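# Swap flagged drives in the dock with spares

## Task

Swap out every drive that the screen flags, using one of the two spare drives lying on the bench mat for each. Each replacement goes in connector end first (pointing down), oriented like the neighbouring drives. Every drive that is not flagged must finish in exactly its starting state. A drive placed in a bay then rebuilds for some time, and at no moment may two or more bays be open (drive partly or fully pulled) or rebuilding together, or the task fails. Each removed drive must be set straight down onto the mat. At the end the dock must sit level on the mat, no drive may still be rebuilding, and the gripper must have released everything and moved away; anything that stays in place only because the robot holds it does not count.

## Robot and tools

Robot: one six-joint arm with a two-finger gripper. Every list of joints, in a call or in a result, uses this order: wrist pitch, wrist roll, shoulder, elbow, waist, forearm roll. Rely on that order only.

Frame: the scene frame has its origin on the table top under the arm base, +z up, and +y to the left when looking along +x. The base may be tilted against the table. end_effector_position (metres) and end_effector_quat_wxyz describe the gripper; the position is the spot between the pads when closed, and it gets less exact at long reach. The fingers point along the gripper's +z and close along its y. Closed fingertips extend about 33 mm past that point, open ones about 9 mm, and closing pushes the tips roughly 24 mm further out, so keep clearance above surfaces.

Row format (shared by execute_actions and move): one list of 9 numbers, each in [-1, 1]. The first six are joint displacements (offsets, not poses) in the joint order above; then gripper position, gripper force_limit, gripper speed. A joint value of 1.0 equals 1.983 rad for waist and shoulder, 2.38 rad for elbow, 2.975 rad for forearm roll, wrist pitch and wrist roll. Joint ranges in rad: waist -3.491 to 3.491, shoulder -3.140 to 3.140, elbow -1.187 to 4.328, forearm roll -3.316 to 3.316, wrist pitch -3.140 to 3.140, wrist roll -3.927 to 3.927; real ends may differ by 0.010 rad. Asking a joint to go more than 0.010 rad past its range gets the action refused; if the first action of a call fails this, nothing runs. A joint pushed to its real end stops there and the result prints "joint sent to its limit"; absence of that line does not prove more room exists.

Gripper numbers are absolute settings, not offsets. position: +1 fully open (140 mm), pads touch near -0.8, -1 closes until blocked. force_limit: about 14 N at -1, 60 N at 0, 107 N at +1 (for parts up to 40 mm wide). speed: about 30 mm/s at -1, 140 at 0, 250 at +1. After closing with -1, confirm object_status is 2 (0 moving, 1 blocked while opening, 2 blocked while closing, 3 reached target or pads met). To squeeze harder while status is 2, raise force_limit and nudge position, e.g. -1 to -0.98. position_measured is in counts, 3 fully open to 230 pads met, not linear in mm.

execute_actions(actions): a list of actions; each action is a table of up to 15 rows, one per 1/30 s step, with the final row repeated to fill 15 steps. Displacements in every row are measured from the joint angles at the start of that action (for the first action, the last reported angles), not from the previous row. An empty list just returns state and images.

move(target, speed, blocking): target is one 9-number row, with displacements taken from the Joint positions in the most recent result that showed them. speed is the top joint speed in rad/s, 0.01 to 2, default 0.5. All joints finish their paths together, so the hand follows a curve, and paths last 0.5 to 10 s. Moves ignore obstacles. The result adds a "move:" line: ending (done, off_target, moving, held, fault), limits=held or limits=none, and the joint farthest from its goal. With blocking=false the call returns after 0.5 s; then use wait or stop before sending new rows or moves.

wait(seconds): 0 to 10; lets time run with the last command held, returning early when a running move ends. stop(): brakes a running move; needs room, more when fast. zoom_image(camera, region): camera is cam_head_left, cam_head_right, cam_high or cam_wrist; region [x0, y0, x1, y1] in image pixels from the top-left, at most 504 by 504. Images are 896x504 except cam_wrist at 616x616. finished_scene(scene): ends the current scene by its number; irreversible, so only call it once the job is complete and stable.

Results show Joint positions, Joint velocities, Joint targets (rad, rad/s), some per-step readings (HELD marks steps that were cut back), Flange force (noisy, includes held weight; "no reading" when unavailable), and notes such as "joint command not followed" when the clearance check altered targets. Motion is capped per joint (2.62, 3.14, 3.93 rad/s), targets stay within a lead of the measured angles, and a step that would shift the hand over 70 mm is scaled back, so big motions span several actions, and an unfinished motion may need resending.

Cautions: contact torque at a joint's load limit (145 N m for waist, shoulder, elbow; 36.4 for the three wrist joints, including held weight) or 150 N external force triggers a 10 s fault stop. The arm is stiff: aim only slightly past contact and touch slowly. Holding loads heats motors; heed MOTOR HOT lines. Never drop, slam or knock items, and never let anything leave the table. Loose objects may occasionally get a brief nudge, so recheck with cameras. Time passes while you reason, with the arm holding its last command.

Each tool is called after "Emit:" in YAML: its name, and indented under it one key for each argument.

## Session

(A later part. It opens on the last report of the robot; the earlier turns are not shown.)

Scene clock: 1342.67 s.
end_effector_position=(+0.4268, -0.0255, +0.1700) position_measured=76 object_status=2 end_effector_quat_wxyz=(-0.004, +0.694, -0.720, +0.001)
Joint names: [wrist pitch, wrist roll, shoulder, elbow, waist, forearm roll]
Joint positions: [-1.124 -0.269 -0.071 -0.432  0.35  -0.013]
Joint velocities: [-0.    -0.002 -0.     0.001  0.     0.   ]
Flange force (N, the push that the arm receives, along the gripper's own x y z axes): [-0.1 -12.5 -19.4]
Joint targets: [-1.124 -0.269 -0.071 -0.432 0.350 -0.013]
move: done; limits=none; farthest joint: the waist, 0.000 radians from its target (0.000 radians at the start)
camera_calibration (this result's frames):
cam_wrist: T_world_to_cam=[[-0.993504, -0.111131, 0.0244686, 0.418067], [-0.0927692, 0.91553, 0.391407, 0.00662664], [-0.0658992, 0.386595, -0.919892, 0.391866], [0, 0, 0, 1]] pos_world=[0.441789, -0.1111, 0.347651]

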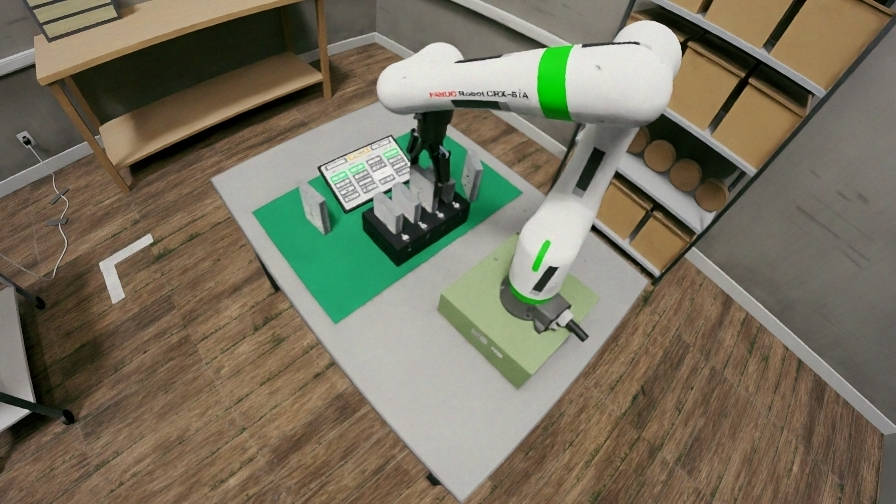

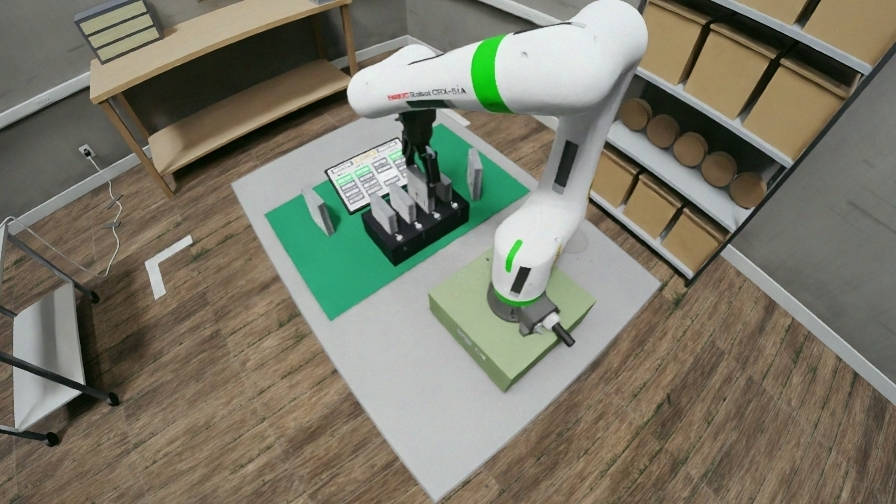

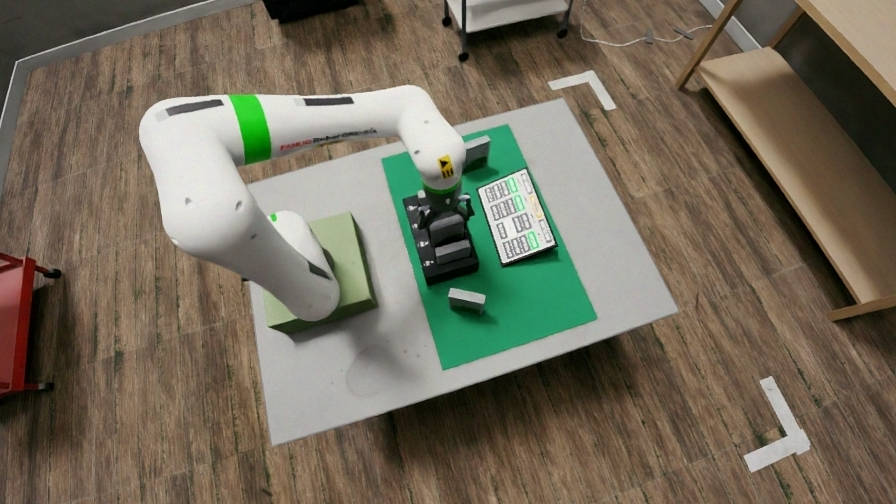

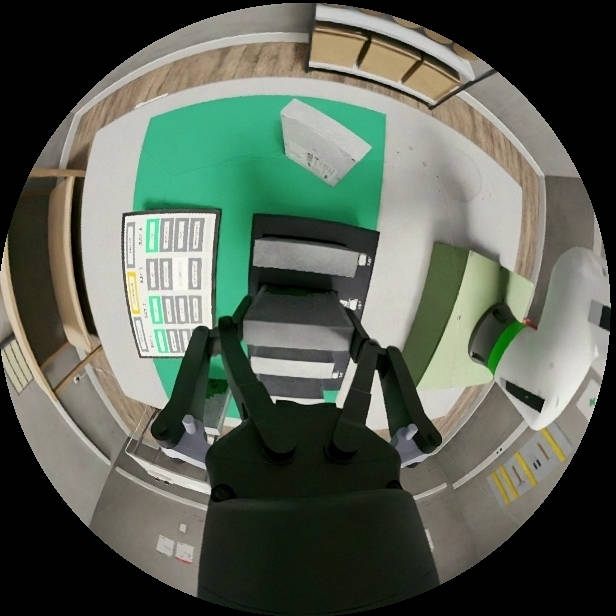

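Emit:
move:
  target: [0.0126,0,0.0086,-0.009,0,0,-1,0.3,0]
  speed: 0.02

Scene clock: 1347.40 s.
end_effector_position=(+0.4261, -0.0259, +0.1551) position_measured=76 object_status=2 end_effector_quat_wxyz=(-0.004, +0.694, -0.720, +0.001)
Joint names: [wrist pitch, wrist roll, shoulder, elbow, waist, forearm roll]
Joint positions: [-1.086 -0.269 -0.053 -0.453  0.35  -0.013]
Joint velocities: [-0.     0.001  0.     0.     0.    -0.001]
Flange force (N, the push that the arm receives, along the gripper's own x y z axes): [-8.4 -9.2 -17.9]
Joint targets: [-1.086 -0.269 -0.053 -0.453 0.350 -0.013]
move: done; limits=none; farthest joint: the waist, 0.000 radians from its target (0.000 radians at the start)
camera_calibration (this result's frames):
cam_wrist: T_world_to_cam=[[-0.993532, -0.110672, 0.0254221, 0.417608], [-0.0920002, 0.915745, 0.391084, 0.0124939], [-0.0665622, 0.386216, -0.920004, 0.37854], [0, 0, 0, 1]] pos_world=[0.441252, -0.111422, 0.332755]

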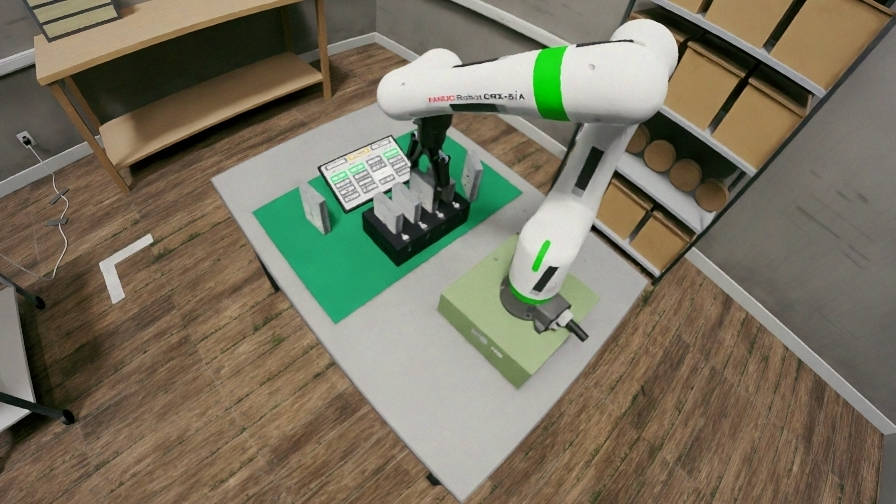

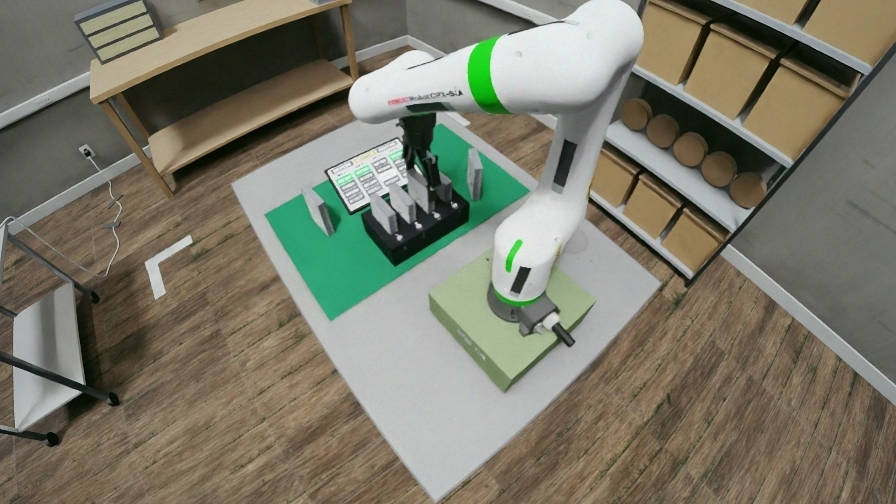

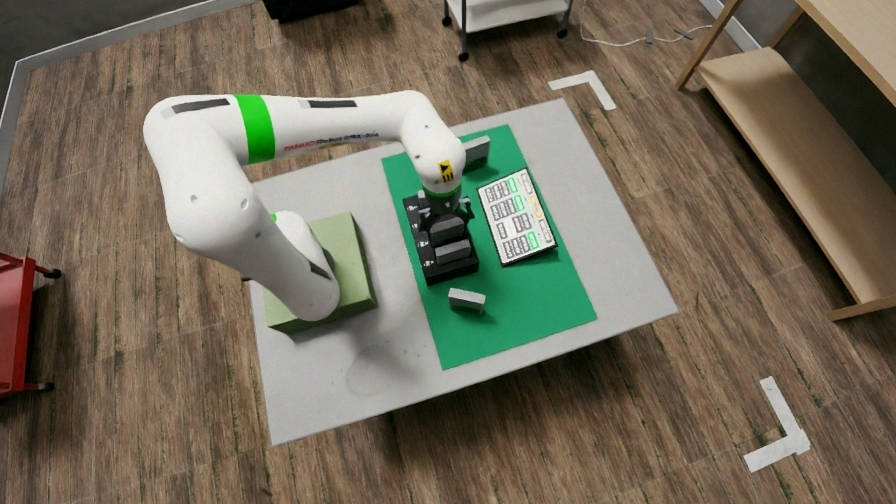

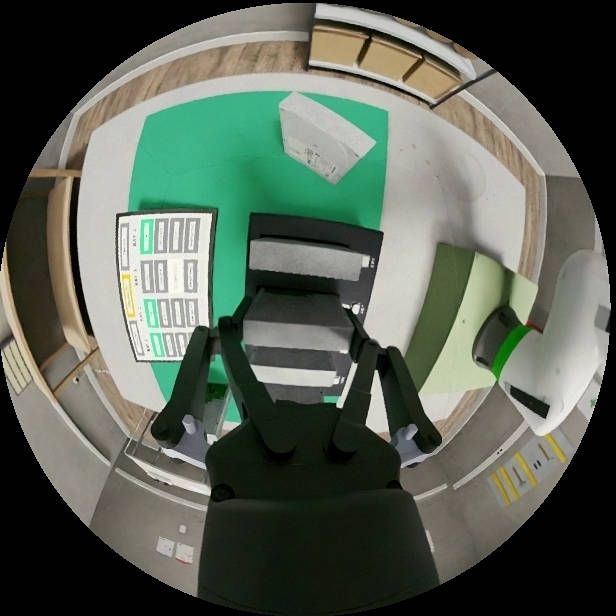

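Now 2 mm steps.

Emit:
execute_actions:
  actions:
    - [[0.0017,0,0.0012,-0.0012,0,0,-1,0.3,0]]
    - [[0.0017,0,0.0012,-0.0012,0,0,-1,0.3,0]]
    - [[0.0017,0,0.0012,-0.0012,0,0,-1,0.3,0]]
    - [[0.0017,0,0.0012,-0.0012,0,0,-1,0.3,0]]

Scene clock: 1354.13 s.
end_effector_position=(+0.4256, -0.0261, +0.1470) position_measured=76 object_status=2 end_effector_quat_wxyz=(-0.003, +0.694, -0.720, +0.001)
Joint names: [wrist pitch, wrist roll, shoulder, elbow, waist, forearm roll]
Joint positions: [-1.066 -0.269 -0.044 -0.464  0.35  -0.013]
Joint velocities: [ 0.    -0.    -0.    -0.001  0.    -0.001]
Flange force (N, the push that the arm receives, along the gripper's own x y z axes): [-12.8 -8.4 -35.6]
Flange force at the end of the 1st action (N, along the gripper's axes at the end of the call): [-8.6 -11.8 -18.3]
Flange force at the end of the 2nd action (N, along the gripper's axes at the end of the call): [-12.6 -8.7 -21.1]
Flange force at the end of the 3rd action (N, along the gripper's axes at the end of the call): [-11.4 -9.5 -20.2]
Joint targets: [-1.066 -0.269 -0.044 -0.464 0.350 -0.013]
Step readings (joint positions; steps 1 to 15: 1st action; 16 to 30: 2nd action; 31 to 45: 3rd action; 46 to 60: 4th action):
0: [-1.086 -0.269 -0.053 -0.453 0.350 -0.013]
1: [-1.086 -0.269 -0.053 -0.453 0.350 -0.013]
2: [-1.084 -0.269 -0.052 -0.454 0.350 -0.013]
4: [-1.081 -0.269 -0.051 -0.456 0.350 -0.013]
8: [-1.081 -0.269 -0.051 -0.456 0.350 -0.013]
15: [-1.081 -0.269 -0.051 -0.456 0.350 -0.013]
16: [-1.081 -0.269 -0.051 -0.456 0.350 -0.013]
17: [-1.079 -0.269 -0.050 -0.457 0.350 -0.013]
19: [-1.076 -0.269 -0.049 -0.459 0.350 -0.013]
23: [-1.076 -0.269 -0.049 -0.459 0.350 -0.013]
30: [-1.076 -0.269 -0.049 -0.459 0.350 -0.013]
31: [-1.076 -0.269 -0.049 -0.459 0.350 -0.013]
32: [-1.074 -0.269 -0.048 -0.460 0.350 -0.013]
34: [-1.071 -0.269 -0.046 -0.462 0.350 -0.013]
38: [-1.071 -0.269 -0.046 -0.462 0.350 -0.013]
45: [-1.071 -0.269 -0.046 -0.462 0.350 -0.013]
46: [-1.071 -0.269 -0.046 -0.462 0.350 -0.013]
47: [-1.068 -0.269 -0.045 -0.463 0.350 -0.013]
49: [-1.066 -0.269 -0.044 -0.464 0.350 -0.013]
53: [-1.066 -0.269 -0.044 -0.464 0.350 -0.013]
60: Joint positions above
camera_calibration (this result's frames):
cam_wrist: T_world_to_cam=[[-0.993541, -0.110432, 0.0261017, 0.417141], [-0.0915311, 0.915878, 0.390883, 0.0156645], [-0.067072, 0.385969, -0.92007, 0.371413], [0, 0, 0, 1]] pos_world=[0.440792, -0.111635, 0.324715]

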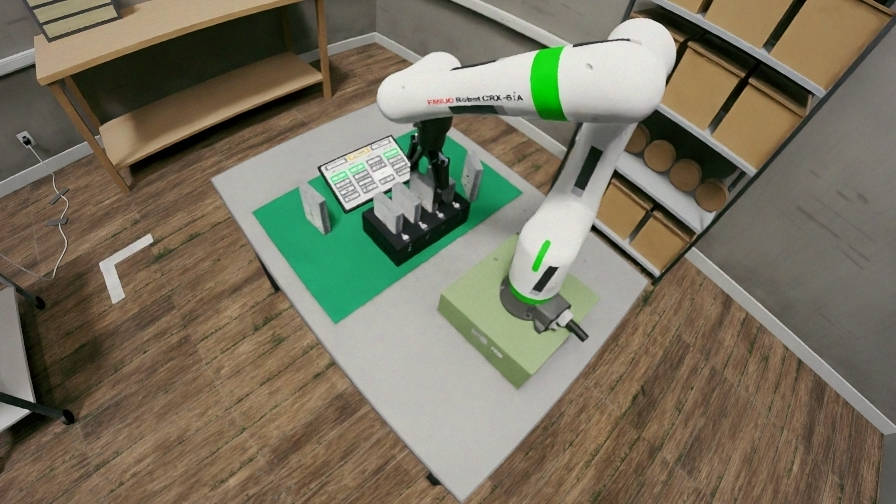

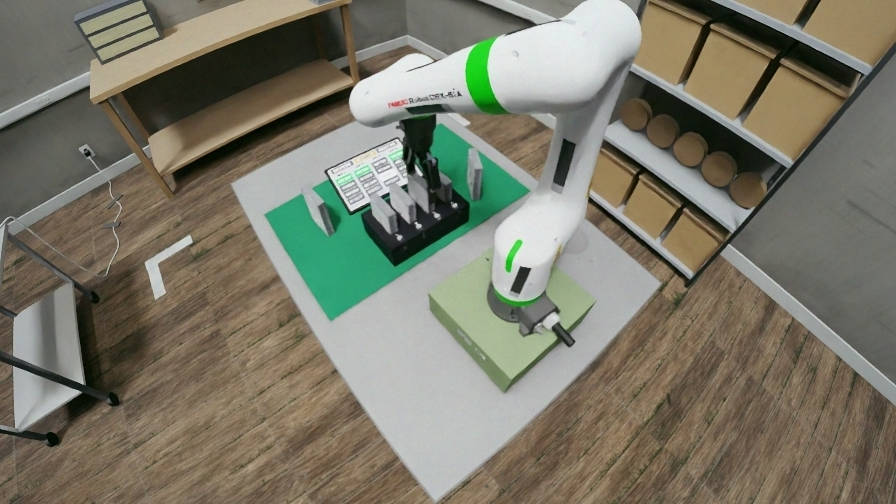

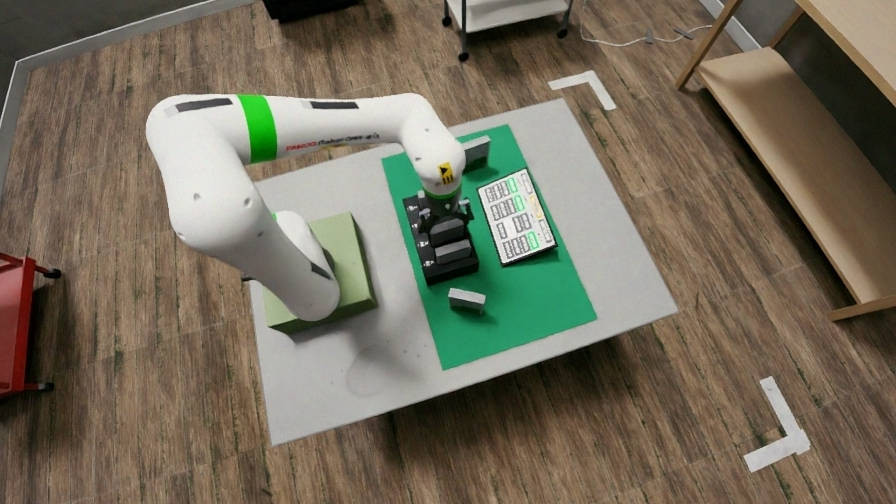

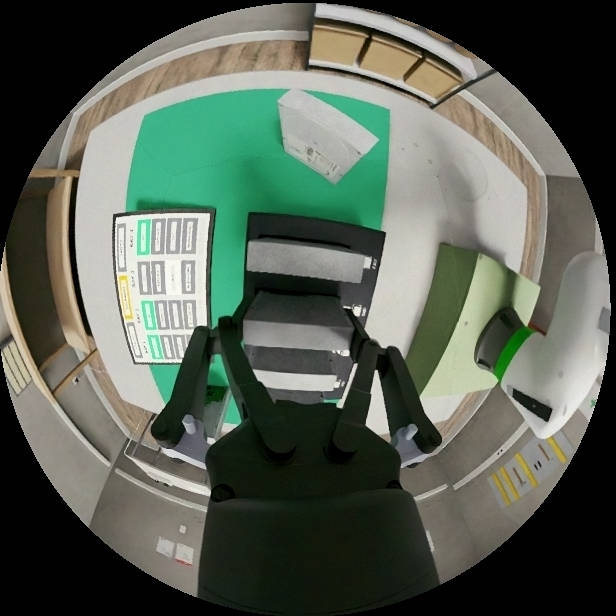

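Spring contact starting.

Emit:
execute_actions:
  actions:
    - [[0.0012,0,0.0009,-0.0009,0,0,-1,0.3,0]]
    - [[0.0012,0,0.0009,-0.0009,0,0,-1,0.3,0]]
    - [[0.0012,0,0.0009,-0.0009,0,0,-1,0.3,0]]

Scene clock: 1357.50 s.
end_effector_position=(+0.4250, -0.0263, +0.1425) position_measured=76 object_status=2 end_effector_quat_wxyz=(-0.003, +0.694, -0.720, +0.001)
Joint names: [wrist pitch, wrist roll, shoulder, elbow, waist, forearm roll]
Joint positions: [-1.055 -0.269 -0.039 -0.471  0.35  -0.013]
Joint velocities: [ 0.001 -0.     0.     0.001 -0.     0.002]
Flange force (N, the push that the arm receives, along the gripper's own x y z axes): [-17.2 -17.2 -40.3]
Flange force at the end of the 1st action (N, along the gripper's axes at the end of the call): [-13.0 -12.2 -36.7]
Flange force at the end of the 2nd action (N, along the gripper's axes at the end of the call): [-17.8 -11.8 -38.5]
Joint targets: [-1.055 -0.269 -0.039 -0.471 0.350 -0.013]
Step readings (joint positions; steps 1 to 15: 1st action; 16 to 30: 2nd action; 31 to 45: 3rd action):
0: [-1.066 -0.269 -0.044 -0.464 0.350 -0.013]
1: [-1.066 -0.269 -0.044 -0.465 0.350 -0.013]
2: [-1.064 -0.269 -0.043 -0.466 0.350 -0.013]
4: [-1.062 -0.269 -0.042 -0.467 0.350 -0.013]
8: [-1.062 -0.269 -0.042 -0.467 0.350 -0.013]
15: [-1.062 -0.269 -0.042 -0.467 0.350 -0.013]
16: [-1.062 -0.269 -0.042 -0.467 0.350 -0.013]
17: [-1.060 -0.269 -0.041 -0.468 0.350 -0.013]
19: [-1.059 -0.269 -0.040 -0.469 0.350 -0.013]
23: [-1.059 -0.269 -0.040 -0.469 0.350 -0.013]
30: [-1.059 -0.269 -0.040 -0.469 0.350 -0.013]
31: [-1.059 -0.269 -0.040 -0.469 0.350 -0.013]
32: [-1.057 -0.269 -0.040 -0.470 0.350 -0.013]
34: [-1.055 -0.269 -0.039 -0.471 0.350 -0.013]
38: [-1.055 -0.269 -0.039 -0.471 0.350 -0.013]
45: Joint positions above
camera_calibration (this result's frames):
cam_wrist: T_world_to_cam=[[-0.993532, -0.110291, 0.0270205, 0.416542], [-0.0910593, 0.916003, 0.390701, 0.0173968], [-0.0678418, 0.385714, -0.920121, 0.367632], [0, 0, 0, 1]] pos_world=[0.440373, -0.111795, 0.320213]

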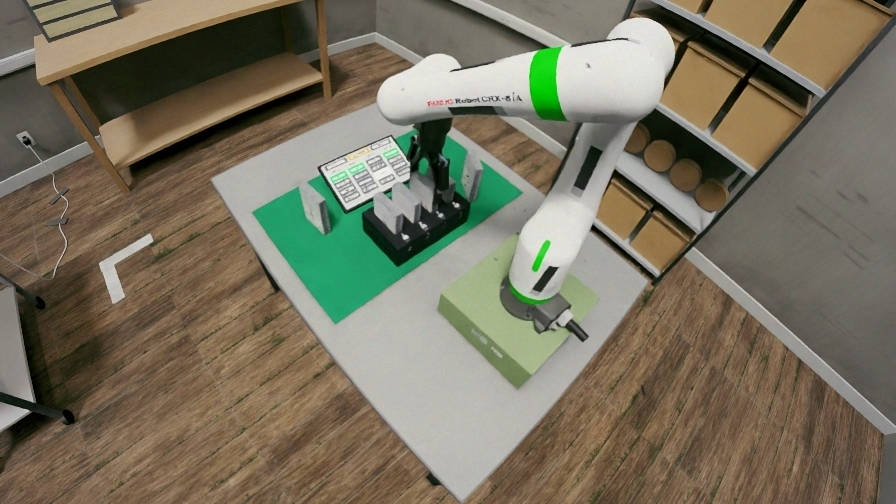

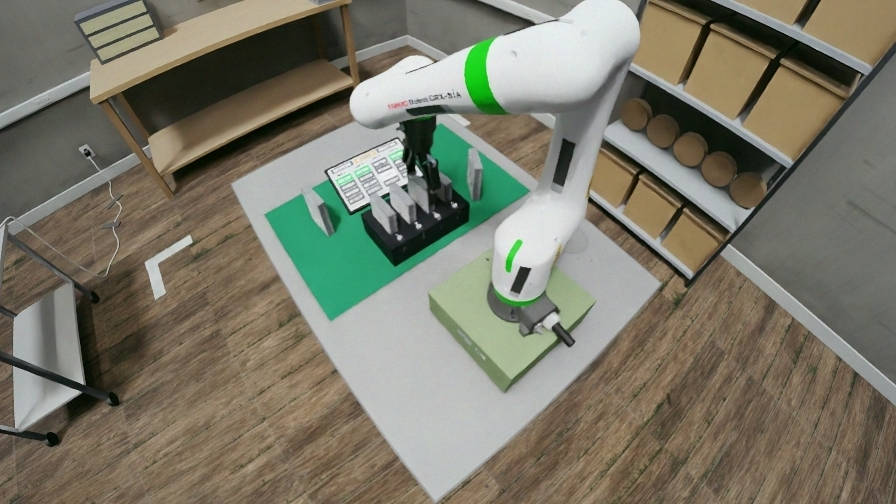

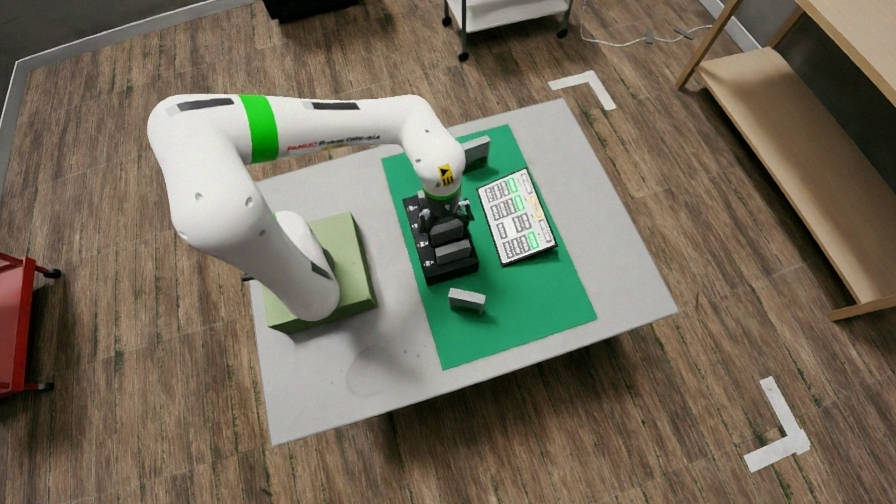

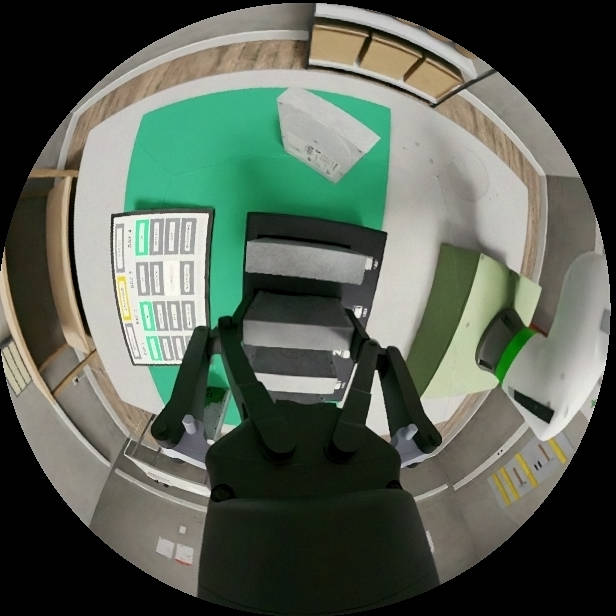

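Emit:
execute_actions:
  actions:
    - [[0.0012,-0.0007,0.002,0,0.001,0,-1,0.3,0]]
    - [[0.0012,0,0.0008,-0.0009,0,0,-1,0.3,0]]
    - [[0.0012,0,0.0008,-0.0009,0,0,-1,0.3,0]]

Scene clock: 1363.50 s.
end_effector_position=(+0.4253, -0.0255, +0.1380) position_measured=76 object_status=2 end_effector_quat_wxyz=(-0.002, +0.694, -0.720, +0.001)
Joint names: [wrist pitch, wrist roll, shoulder, elbow, waist, forearm roll]
Joint positions: [-1.044 -0.271 -0.031 -0.475  0.352 -0.013]
Joint velocities: [ 0.    -0.     0.    -0.001  0.    -0.   ]
Flange force (N, the push that the arm receives, along the gripper's own x y z axes): [-7.7 -12.6 -41.3]
Flange force at the end of the 1st action (N, along the gripper's axes at the end of the call): [-7.0 -8.9 -41.9]
Flange force at the end of the 2nd action (N, along the gripper's axes at the end of the call): [-7.0 -11.7 -42.3]
Joint targets: [-1.044 -0.271 -0.031 -0.475 0.352 -0.013]
Step readings (joint positions; steps 1 to 15: 1st action; 16 to 30: 2nd action; 31 to 45: 3rd action):
0: [-1.055 -0.269 -0.039 -0.471 0.350 -0.013]
1: [-1.055 -0.269 -0.039 -0.471 0.350 -0.013]
2: [-1.055 -0.269 -0.037 -0.471 0.351 -0.013]
4: [-1.053 -0.270 -0.035 -0.471 0.352 -0.013]
8: [-1.052 -0.271 -0.035 -0.471 0.352 -0.013]
15: [-1.052 -0.271 -0.035 -0.471 0.352 -0.013]
16: [-1.052 -0.271 -0.035 -0.471 0.352 -0.013]
17: [-1.050 -0.271 -0.034 -0.472 0.352 -0.013]
19: [-1.048 -0.271 -0.033 -0.473 0.352 -0.013]
23: [-1.048 -0.271 -0.033 -0.473 0.352 -0.013]
30: [-1.048 -0.271 -0.033 -0.473 0.352 -0.013]
31: [-1.048 -0.271 -0.033 -0.473 0.352 -0.013]
32: [-1.046 -0.271 -0.032 -0.474 0.352 -0.013]
34: [-1.044 -0.271 -0.031 -0.475 0.352 -0.013]
38: [-1.044 -0.271 -0.031 -0.475 0.352 -0.013]
45: Joint positions above
camera_calibration (this result's frames):
cam_wrist: T_world_to_cam=[[-0.993532, -0.110085, 0.0278626, 0.416896], [-0.0905478, 0.916079, 0.390642, 0.0182173], [-0.0685281, 0.385592, -0.920121, 0.36353], [0, 0, 0, 1]] pos_world=[0.44076, -0.110969, 0.315759]

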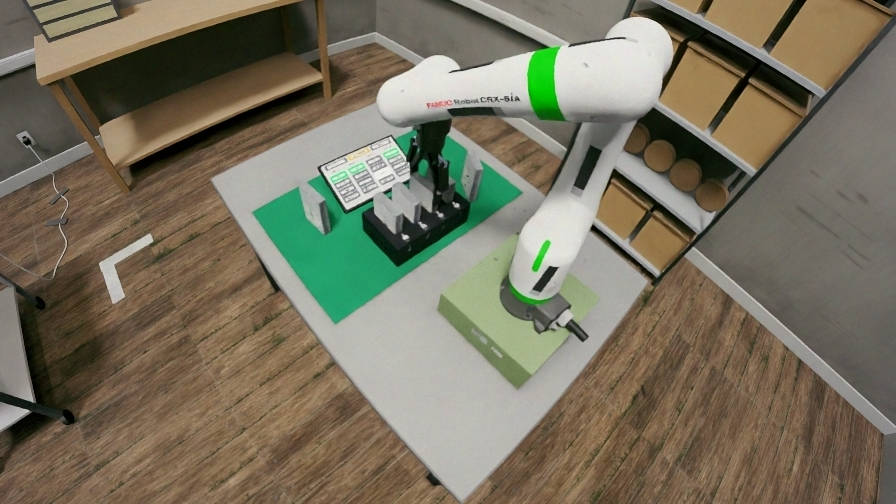

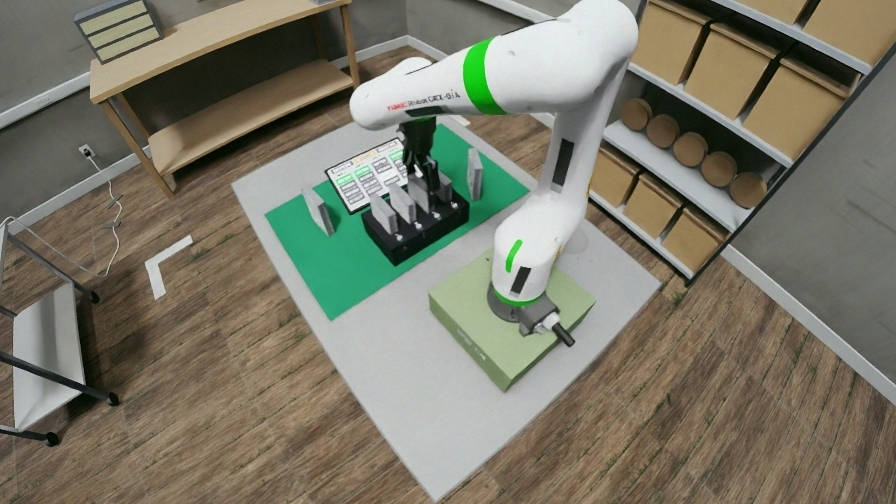

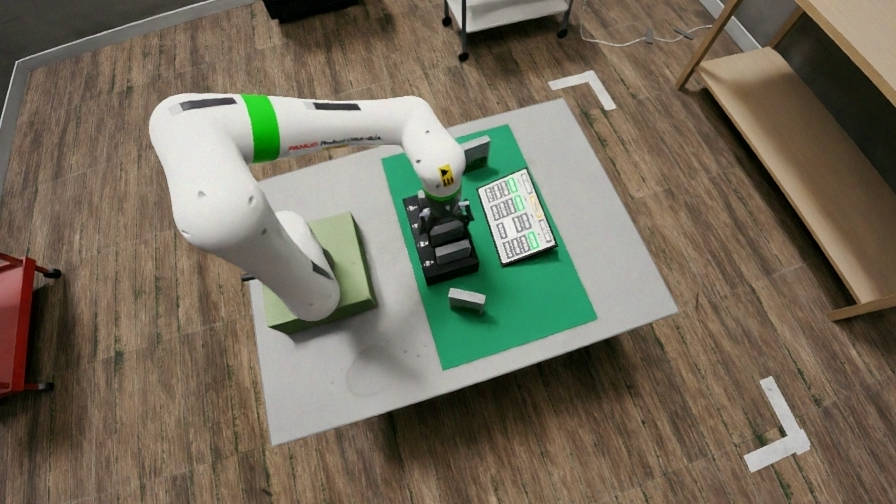

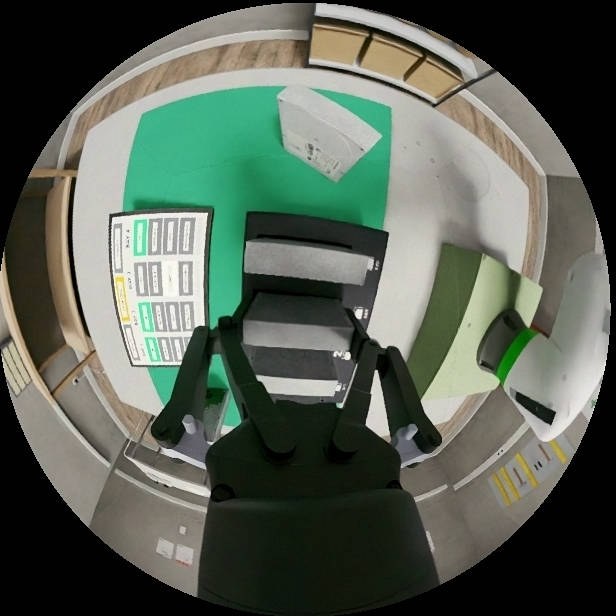

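Emit:
zoom_image:
  camera: "cam_head_left"
  region: [380,140,480,240]

Region (380, 140, 480, 240) of cam_head_left's 896x504 image, scaled by 5.040, with more detail than that image has.

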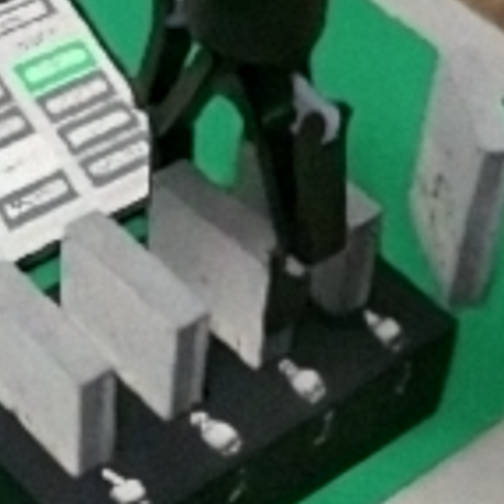

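Emit:
execute_actions:
  actions:
    - [[0,0,0,0,0,0,-0.98,1,0]]
    - [[0,0,0,0,0,0,-0.98,1,0]]
    - [[0.0012,0,0.0008,-0.0009,0,0,-0.98,1,0]]
    - [[0.0012,0,0.0008,-0.0009,0,0,-0.98,1,0]]

Scene clock: 1377.70 s.
end_effector_position=(+0.4248, -0.0257, +0.1352) position_measured=79 object_status=2 end_effector_quat_wxyz=(-0.002, +0.694, -0.720, +0.000)
Joint names: [wrist pitch, wrist roll, shoulder, elbow, waist, forearm roll]
Joint positions: [-1.037 -0.271 -0.028 -0.48   0.352 -0.013]
Joint velocities: [ 0.001 -0.     0.    -0.002  0.     0.002]
Flange force (N, the push that the arm receives, along the gripper's own x y z axes): [0.3 -10.0 -33.4]
Flange force at the end of the 1st action (N, along the gripper's axes at the end of the call): [-8.8 -14.8 -36.5]
Flange force at the end of the 2nd action (N, along the gripper's axes at the end of the call): [-6.5 -15.7 -40.3]
Flange force at the end of the 3rd action (N, along the gripper's axes at the end of the call): [-2.1 -7.7 6.7]
Joint targets: [-1.037 -0.271 -0.028 -0.480 0.352 -0.013]
Step readings (joint positions; steps 1 to 15: 1st action; 16 to 30: 2nd action; 31 to 45: 3rd action; 46 to 60: 4th action):
0: [-1.044 -0.271 -0.031 -0.475 0.352 -0.013]
1: [-1.044 -0.271 -0.031 -0.475 0.352 -0.013]
2: [-1.044 -0.271 -0.031 -0.475 0.352 -0.013]
4: [-1.044 -0.271 -0.031 -0.475 0.352 -0.013]
8: [-1.044 -0.271 -0.031 -0.475 0.352 -0.013]
15: [-1.044 -0.271 -0.031 -0.475 0.352 -0.013]
16: [-1.044 -0.271 -0.031 -0.475 0.352 -0.013]
17: [-1.044 -0.271 -0.031 -0.475 0.352 -0.013]
19: [-1.044 -0.271 -0.031 -0.475 0.352 -0.013]
23: [-1.044 -0.271 -0.031 -0.475 0.352 -0.013]
30: [-1.044 -0.271 -0.031 -0.475 0.352 -0.013]
31: [-1.044 -0.271 -0.031 -0.475 0.352 -0.013]
32: [-1.044 -0.271 -0.031 -0.476 0.352 -0.013]
34: [-1.041 -0.271 -0.030 -0.478 0.352 -0.013]
38: [-1.041 -0.271 -0.030 -0.478 0.352 -0.013]
45: [-1.041 -0.271 -0.030 -0.477 0.352 -0.013]
46: [-1.041 -0.271 -0.030 -0.477 0.352 -0.013]
47: [-1.039 -0.271 -0.029 -0.478 0.352 -0.013]
49: [-1.038 -0.271 -0.029 -0.479 0.352 -0.013]
53: [-1.037 -0.271 -0.028 -0.480 0.352 -0.013]
60: Joint positions above
camera_calibration (this result's frames):
cam_wrist: T_world_to_cam=[[-0.993524, -0.110005, 0.0284356, 0.416388], [-0.0902619, 0.916156, 0.390526, 0.0193373], [-0.0690115, 0.38543, -0.920153, 0.361119], [0, 0, 0, 1]] pos_world=[0.440358, -0.111097, 0.312893]

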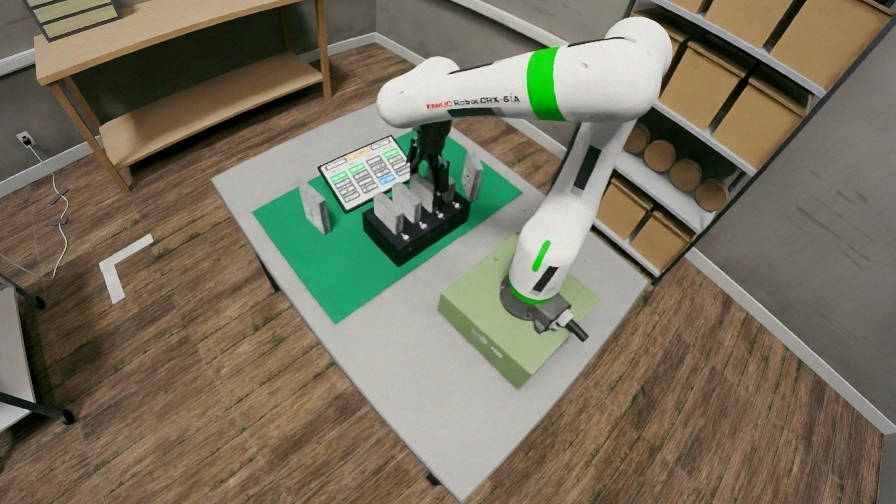

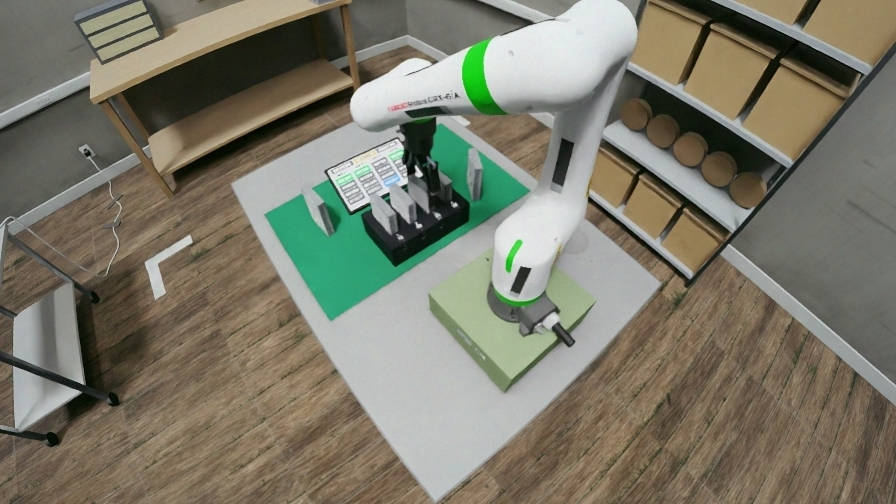

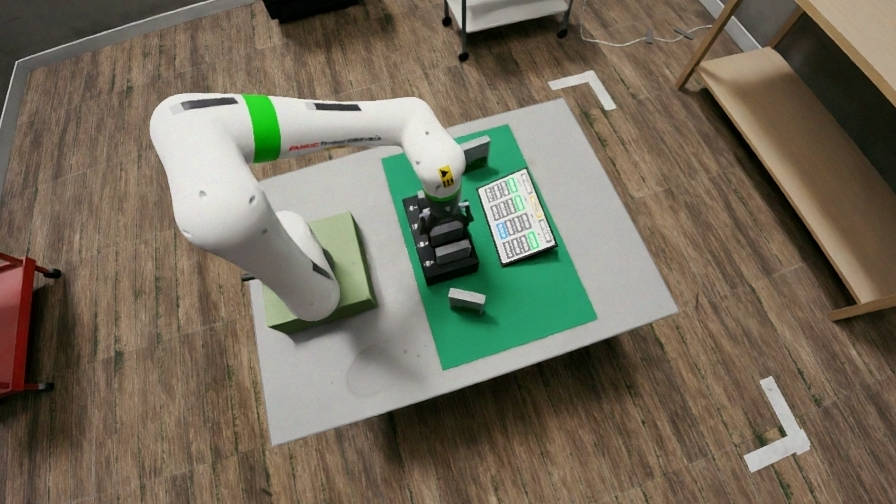

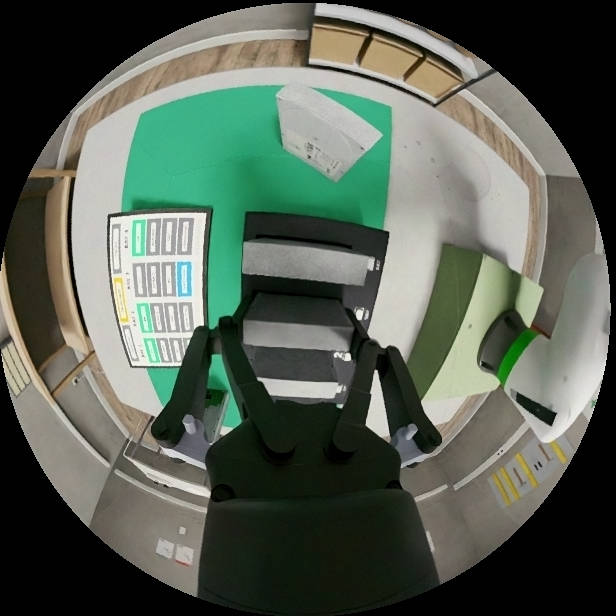

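Latched and rebuilding. Releasing, then rising.

Emit:
execute_actions:
  actions:
    - [[-0.0008,0,-0.0005,0.0006,0,0,0.6,0,0]]
    - [[0,0,0,0,0,0,0.6,0,0]]

Emit:
move:
  target: [-0.11,0,-0.05,0.085,0,0,0.6,0,0]
  speed: 0.4

Scene clock: 1381.43 s.
end_effector_position=(+0.4249, -0.0257, +0.1361) position_measured=53 object_status=3 end_effector_quat_wxyz=(-0.002, +0.694, -0.720, +0.000)
Joint names: [wrist pitch, wrist roll, shoulder, elbow, waist, forearm roll]
Joint positions: [-1.04  -0.271 -0.029 -0.478  0.352 -0.013]
Joint velocities: [-0.001  0.    -0.     0.002 -0.     0.   ]
Flange force (N, the push that the arm receives, along the gripper's own x y z axes): [-0.4 -6.6 -1.5]
Flange force at the end of the 1st action (N, along the gripper's axes at the end of the call): [0.6 -7.8 2.1]
Joint targets: [-1.040 -0.271 -0.029 -0.478 0.352 -0.013]
Step readings (joint positions; steps 1 to 15: 1st action; 16 to 30: 2nd action):
0: [-1.037 -0.271 -0.028 -0.480 0.352 -0.013]
1: [-1.037 -0.271 -0.028 -0.480 0.352 -0.013]
2: [-1.038 -0.271 -0.028 -0.479 0.352 -0.013]
4: [-1.039 -0.271 -0.029 -0.478 0.352 -0.013]
8: [-1.040 -0.271 -0.029 -0.478 0.352 -0.013]
15: [-1.040 -0.271 -0.029 -0.478 0.352 -0.013]
16: [-1.040 -0.271 -0.029 -0.478 0.352 -0.013]
17: [-1.040 -0.271 -0.029 -0.478 0.352 -0.013]
19: [-1.040 -0.271 -0.029 -0.478 0.352 -0.013]
23: [-1.040 -0.271 -0.029 -0.478 0.352 -0.013]
30: Joint positions above
camera_calibration (this result's frames):
cam_wrist: T_world_to_cam=[[-0.993522, -0.110033, 0.0283929, 0.416502], [-0.0903025, 0.916144, 0.390546, 0.0189628], [-0.068985, 0.385452, -0.920145, 0.36194], [0, 0, 0, 1]] pos_world=[0.440484, -0.111054, 0.313806]

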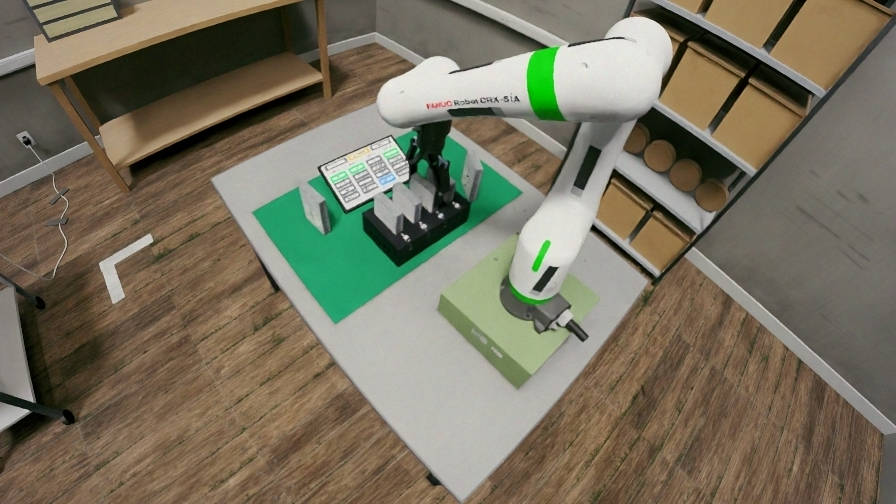

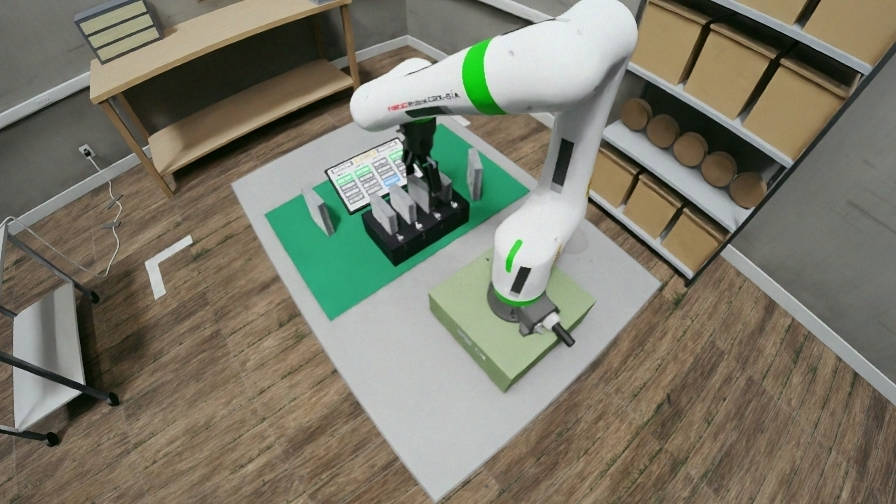

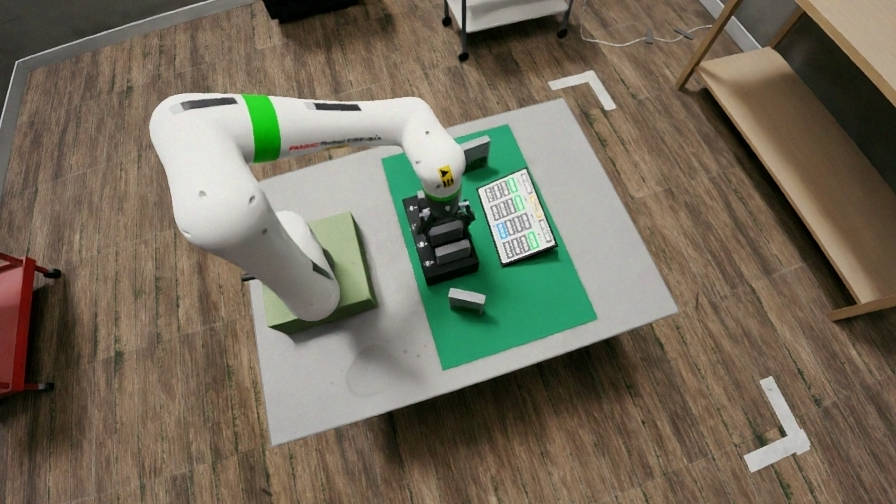

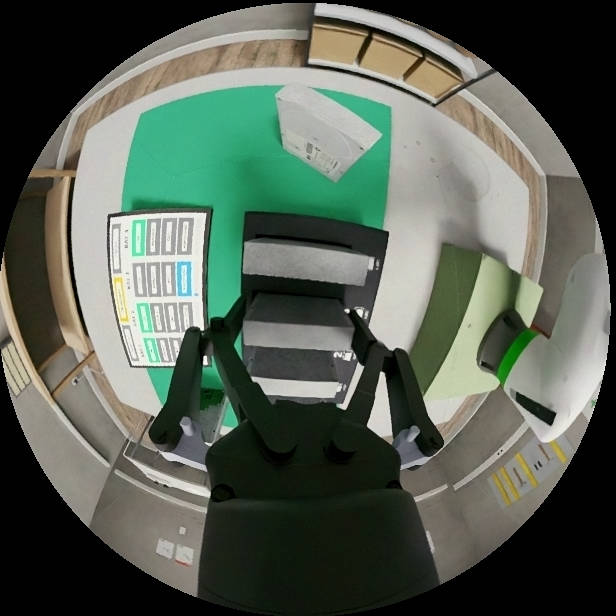

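Scene clock: 1382.60 s.
end_effector_position=(+0.4226, -0.0244, +0.2561) position_measured=53 object_status=3 end_effector_quat_wxyz=(+0.009, +0.695, -0.719, -0.007)
Joint names: [wrist pitch, wrist roll, shoulder, elbow, waist, forearm roll]
Joint positions: [-1.367 -0.271 -0.128 -0.276  0.352 -0.013]
Joint velocities: [ 0.001  0.    -0.     0.001  0.     0.001]
Flange force (N, the push that the arm receives, along the gripper's own x y z axes): [-0.1 -4.2 -0.8]
Joint targets: [-1.367 -0.271 -0.128 -0.276 0.352 -0.013]
move: done; limits=none; farthest joint: the waist, 0.000 radians from its target (0.000 radians at the start)
camera_calibration (this result's frames):
cam_wrist: T_world_to_cam=[[-0.992061, -0.113527, 0.0540979, 0.403667], [-0.0838193, 0.917608, 0.388547, -0.0314049], [-0.0937513, 0.380928, -0.919839, 0.481988], [0, 0, 0, 1]] pos_world=[0.443017, -0.108958, 0.433716]

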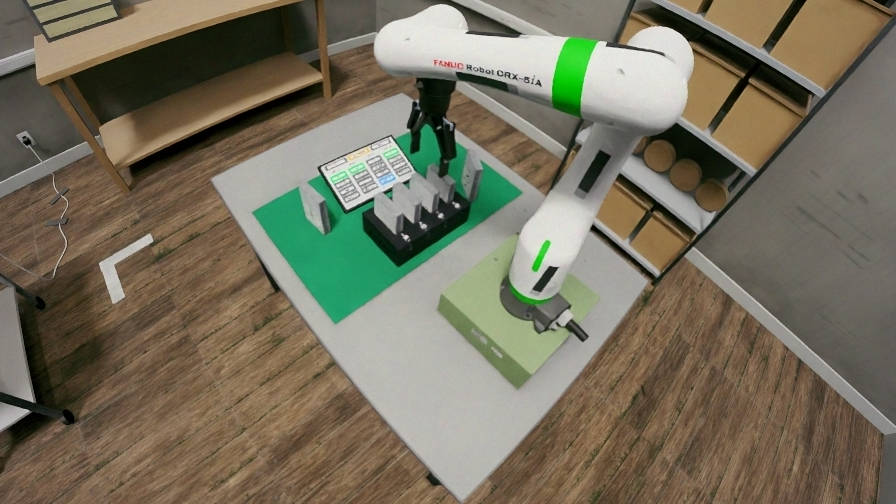

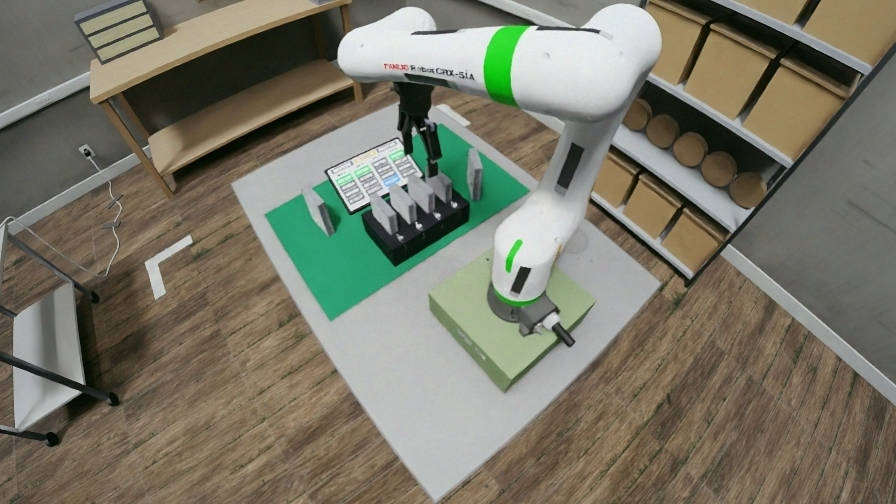

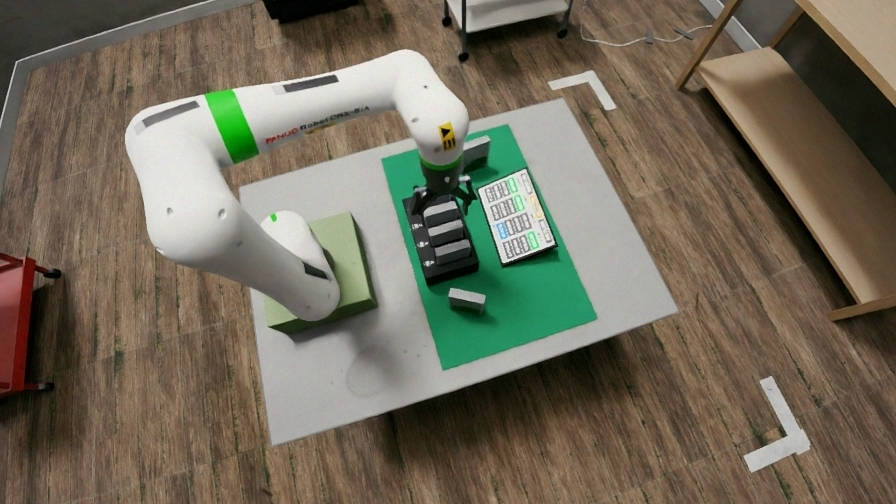

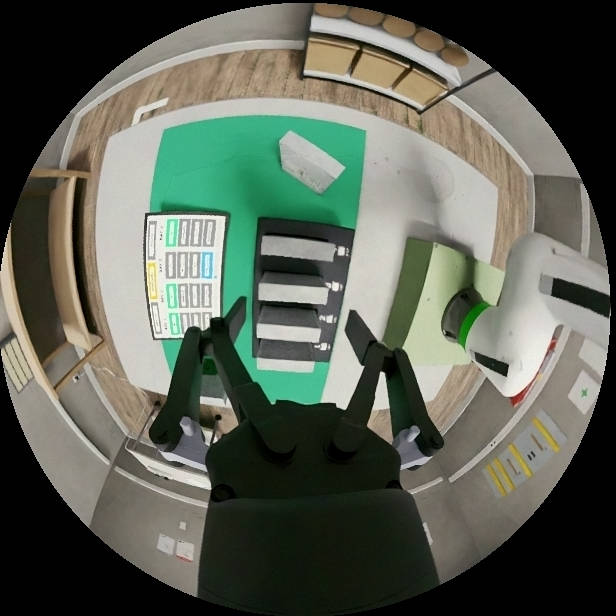

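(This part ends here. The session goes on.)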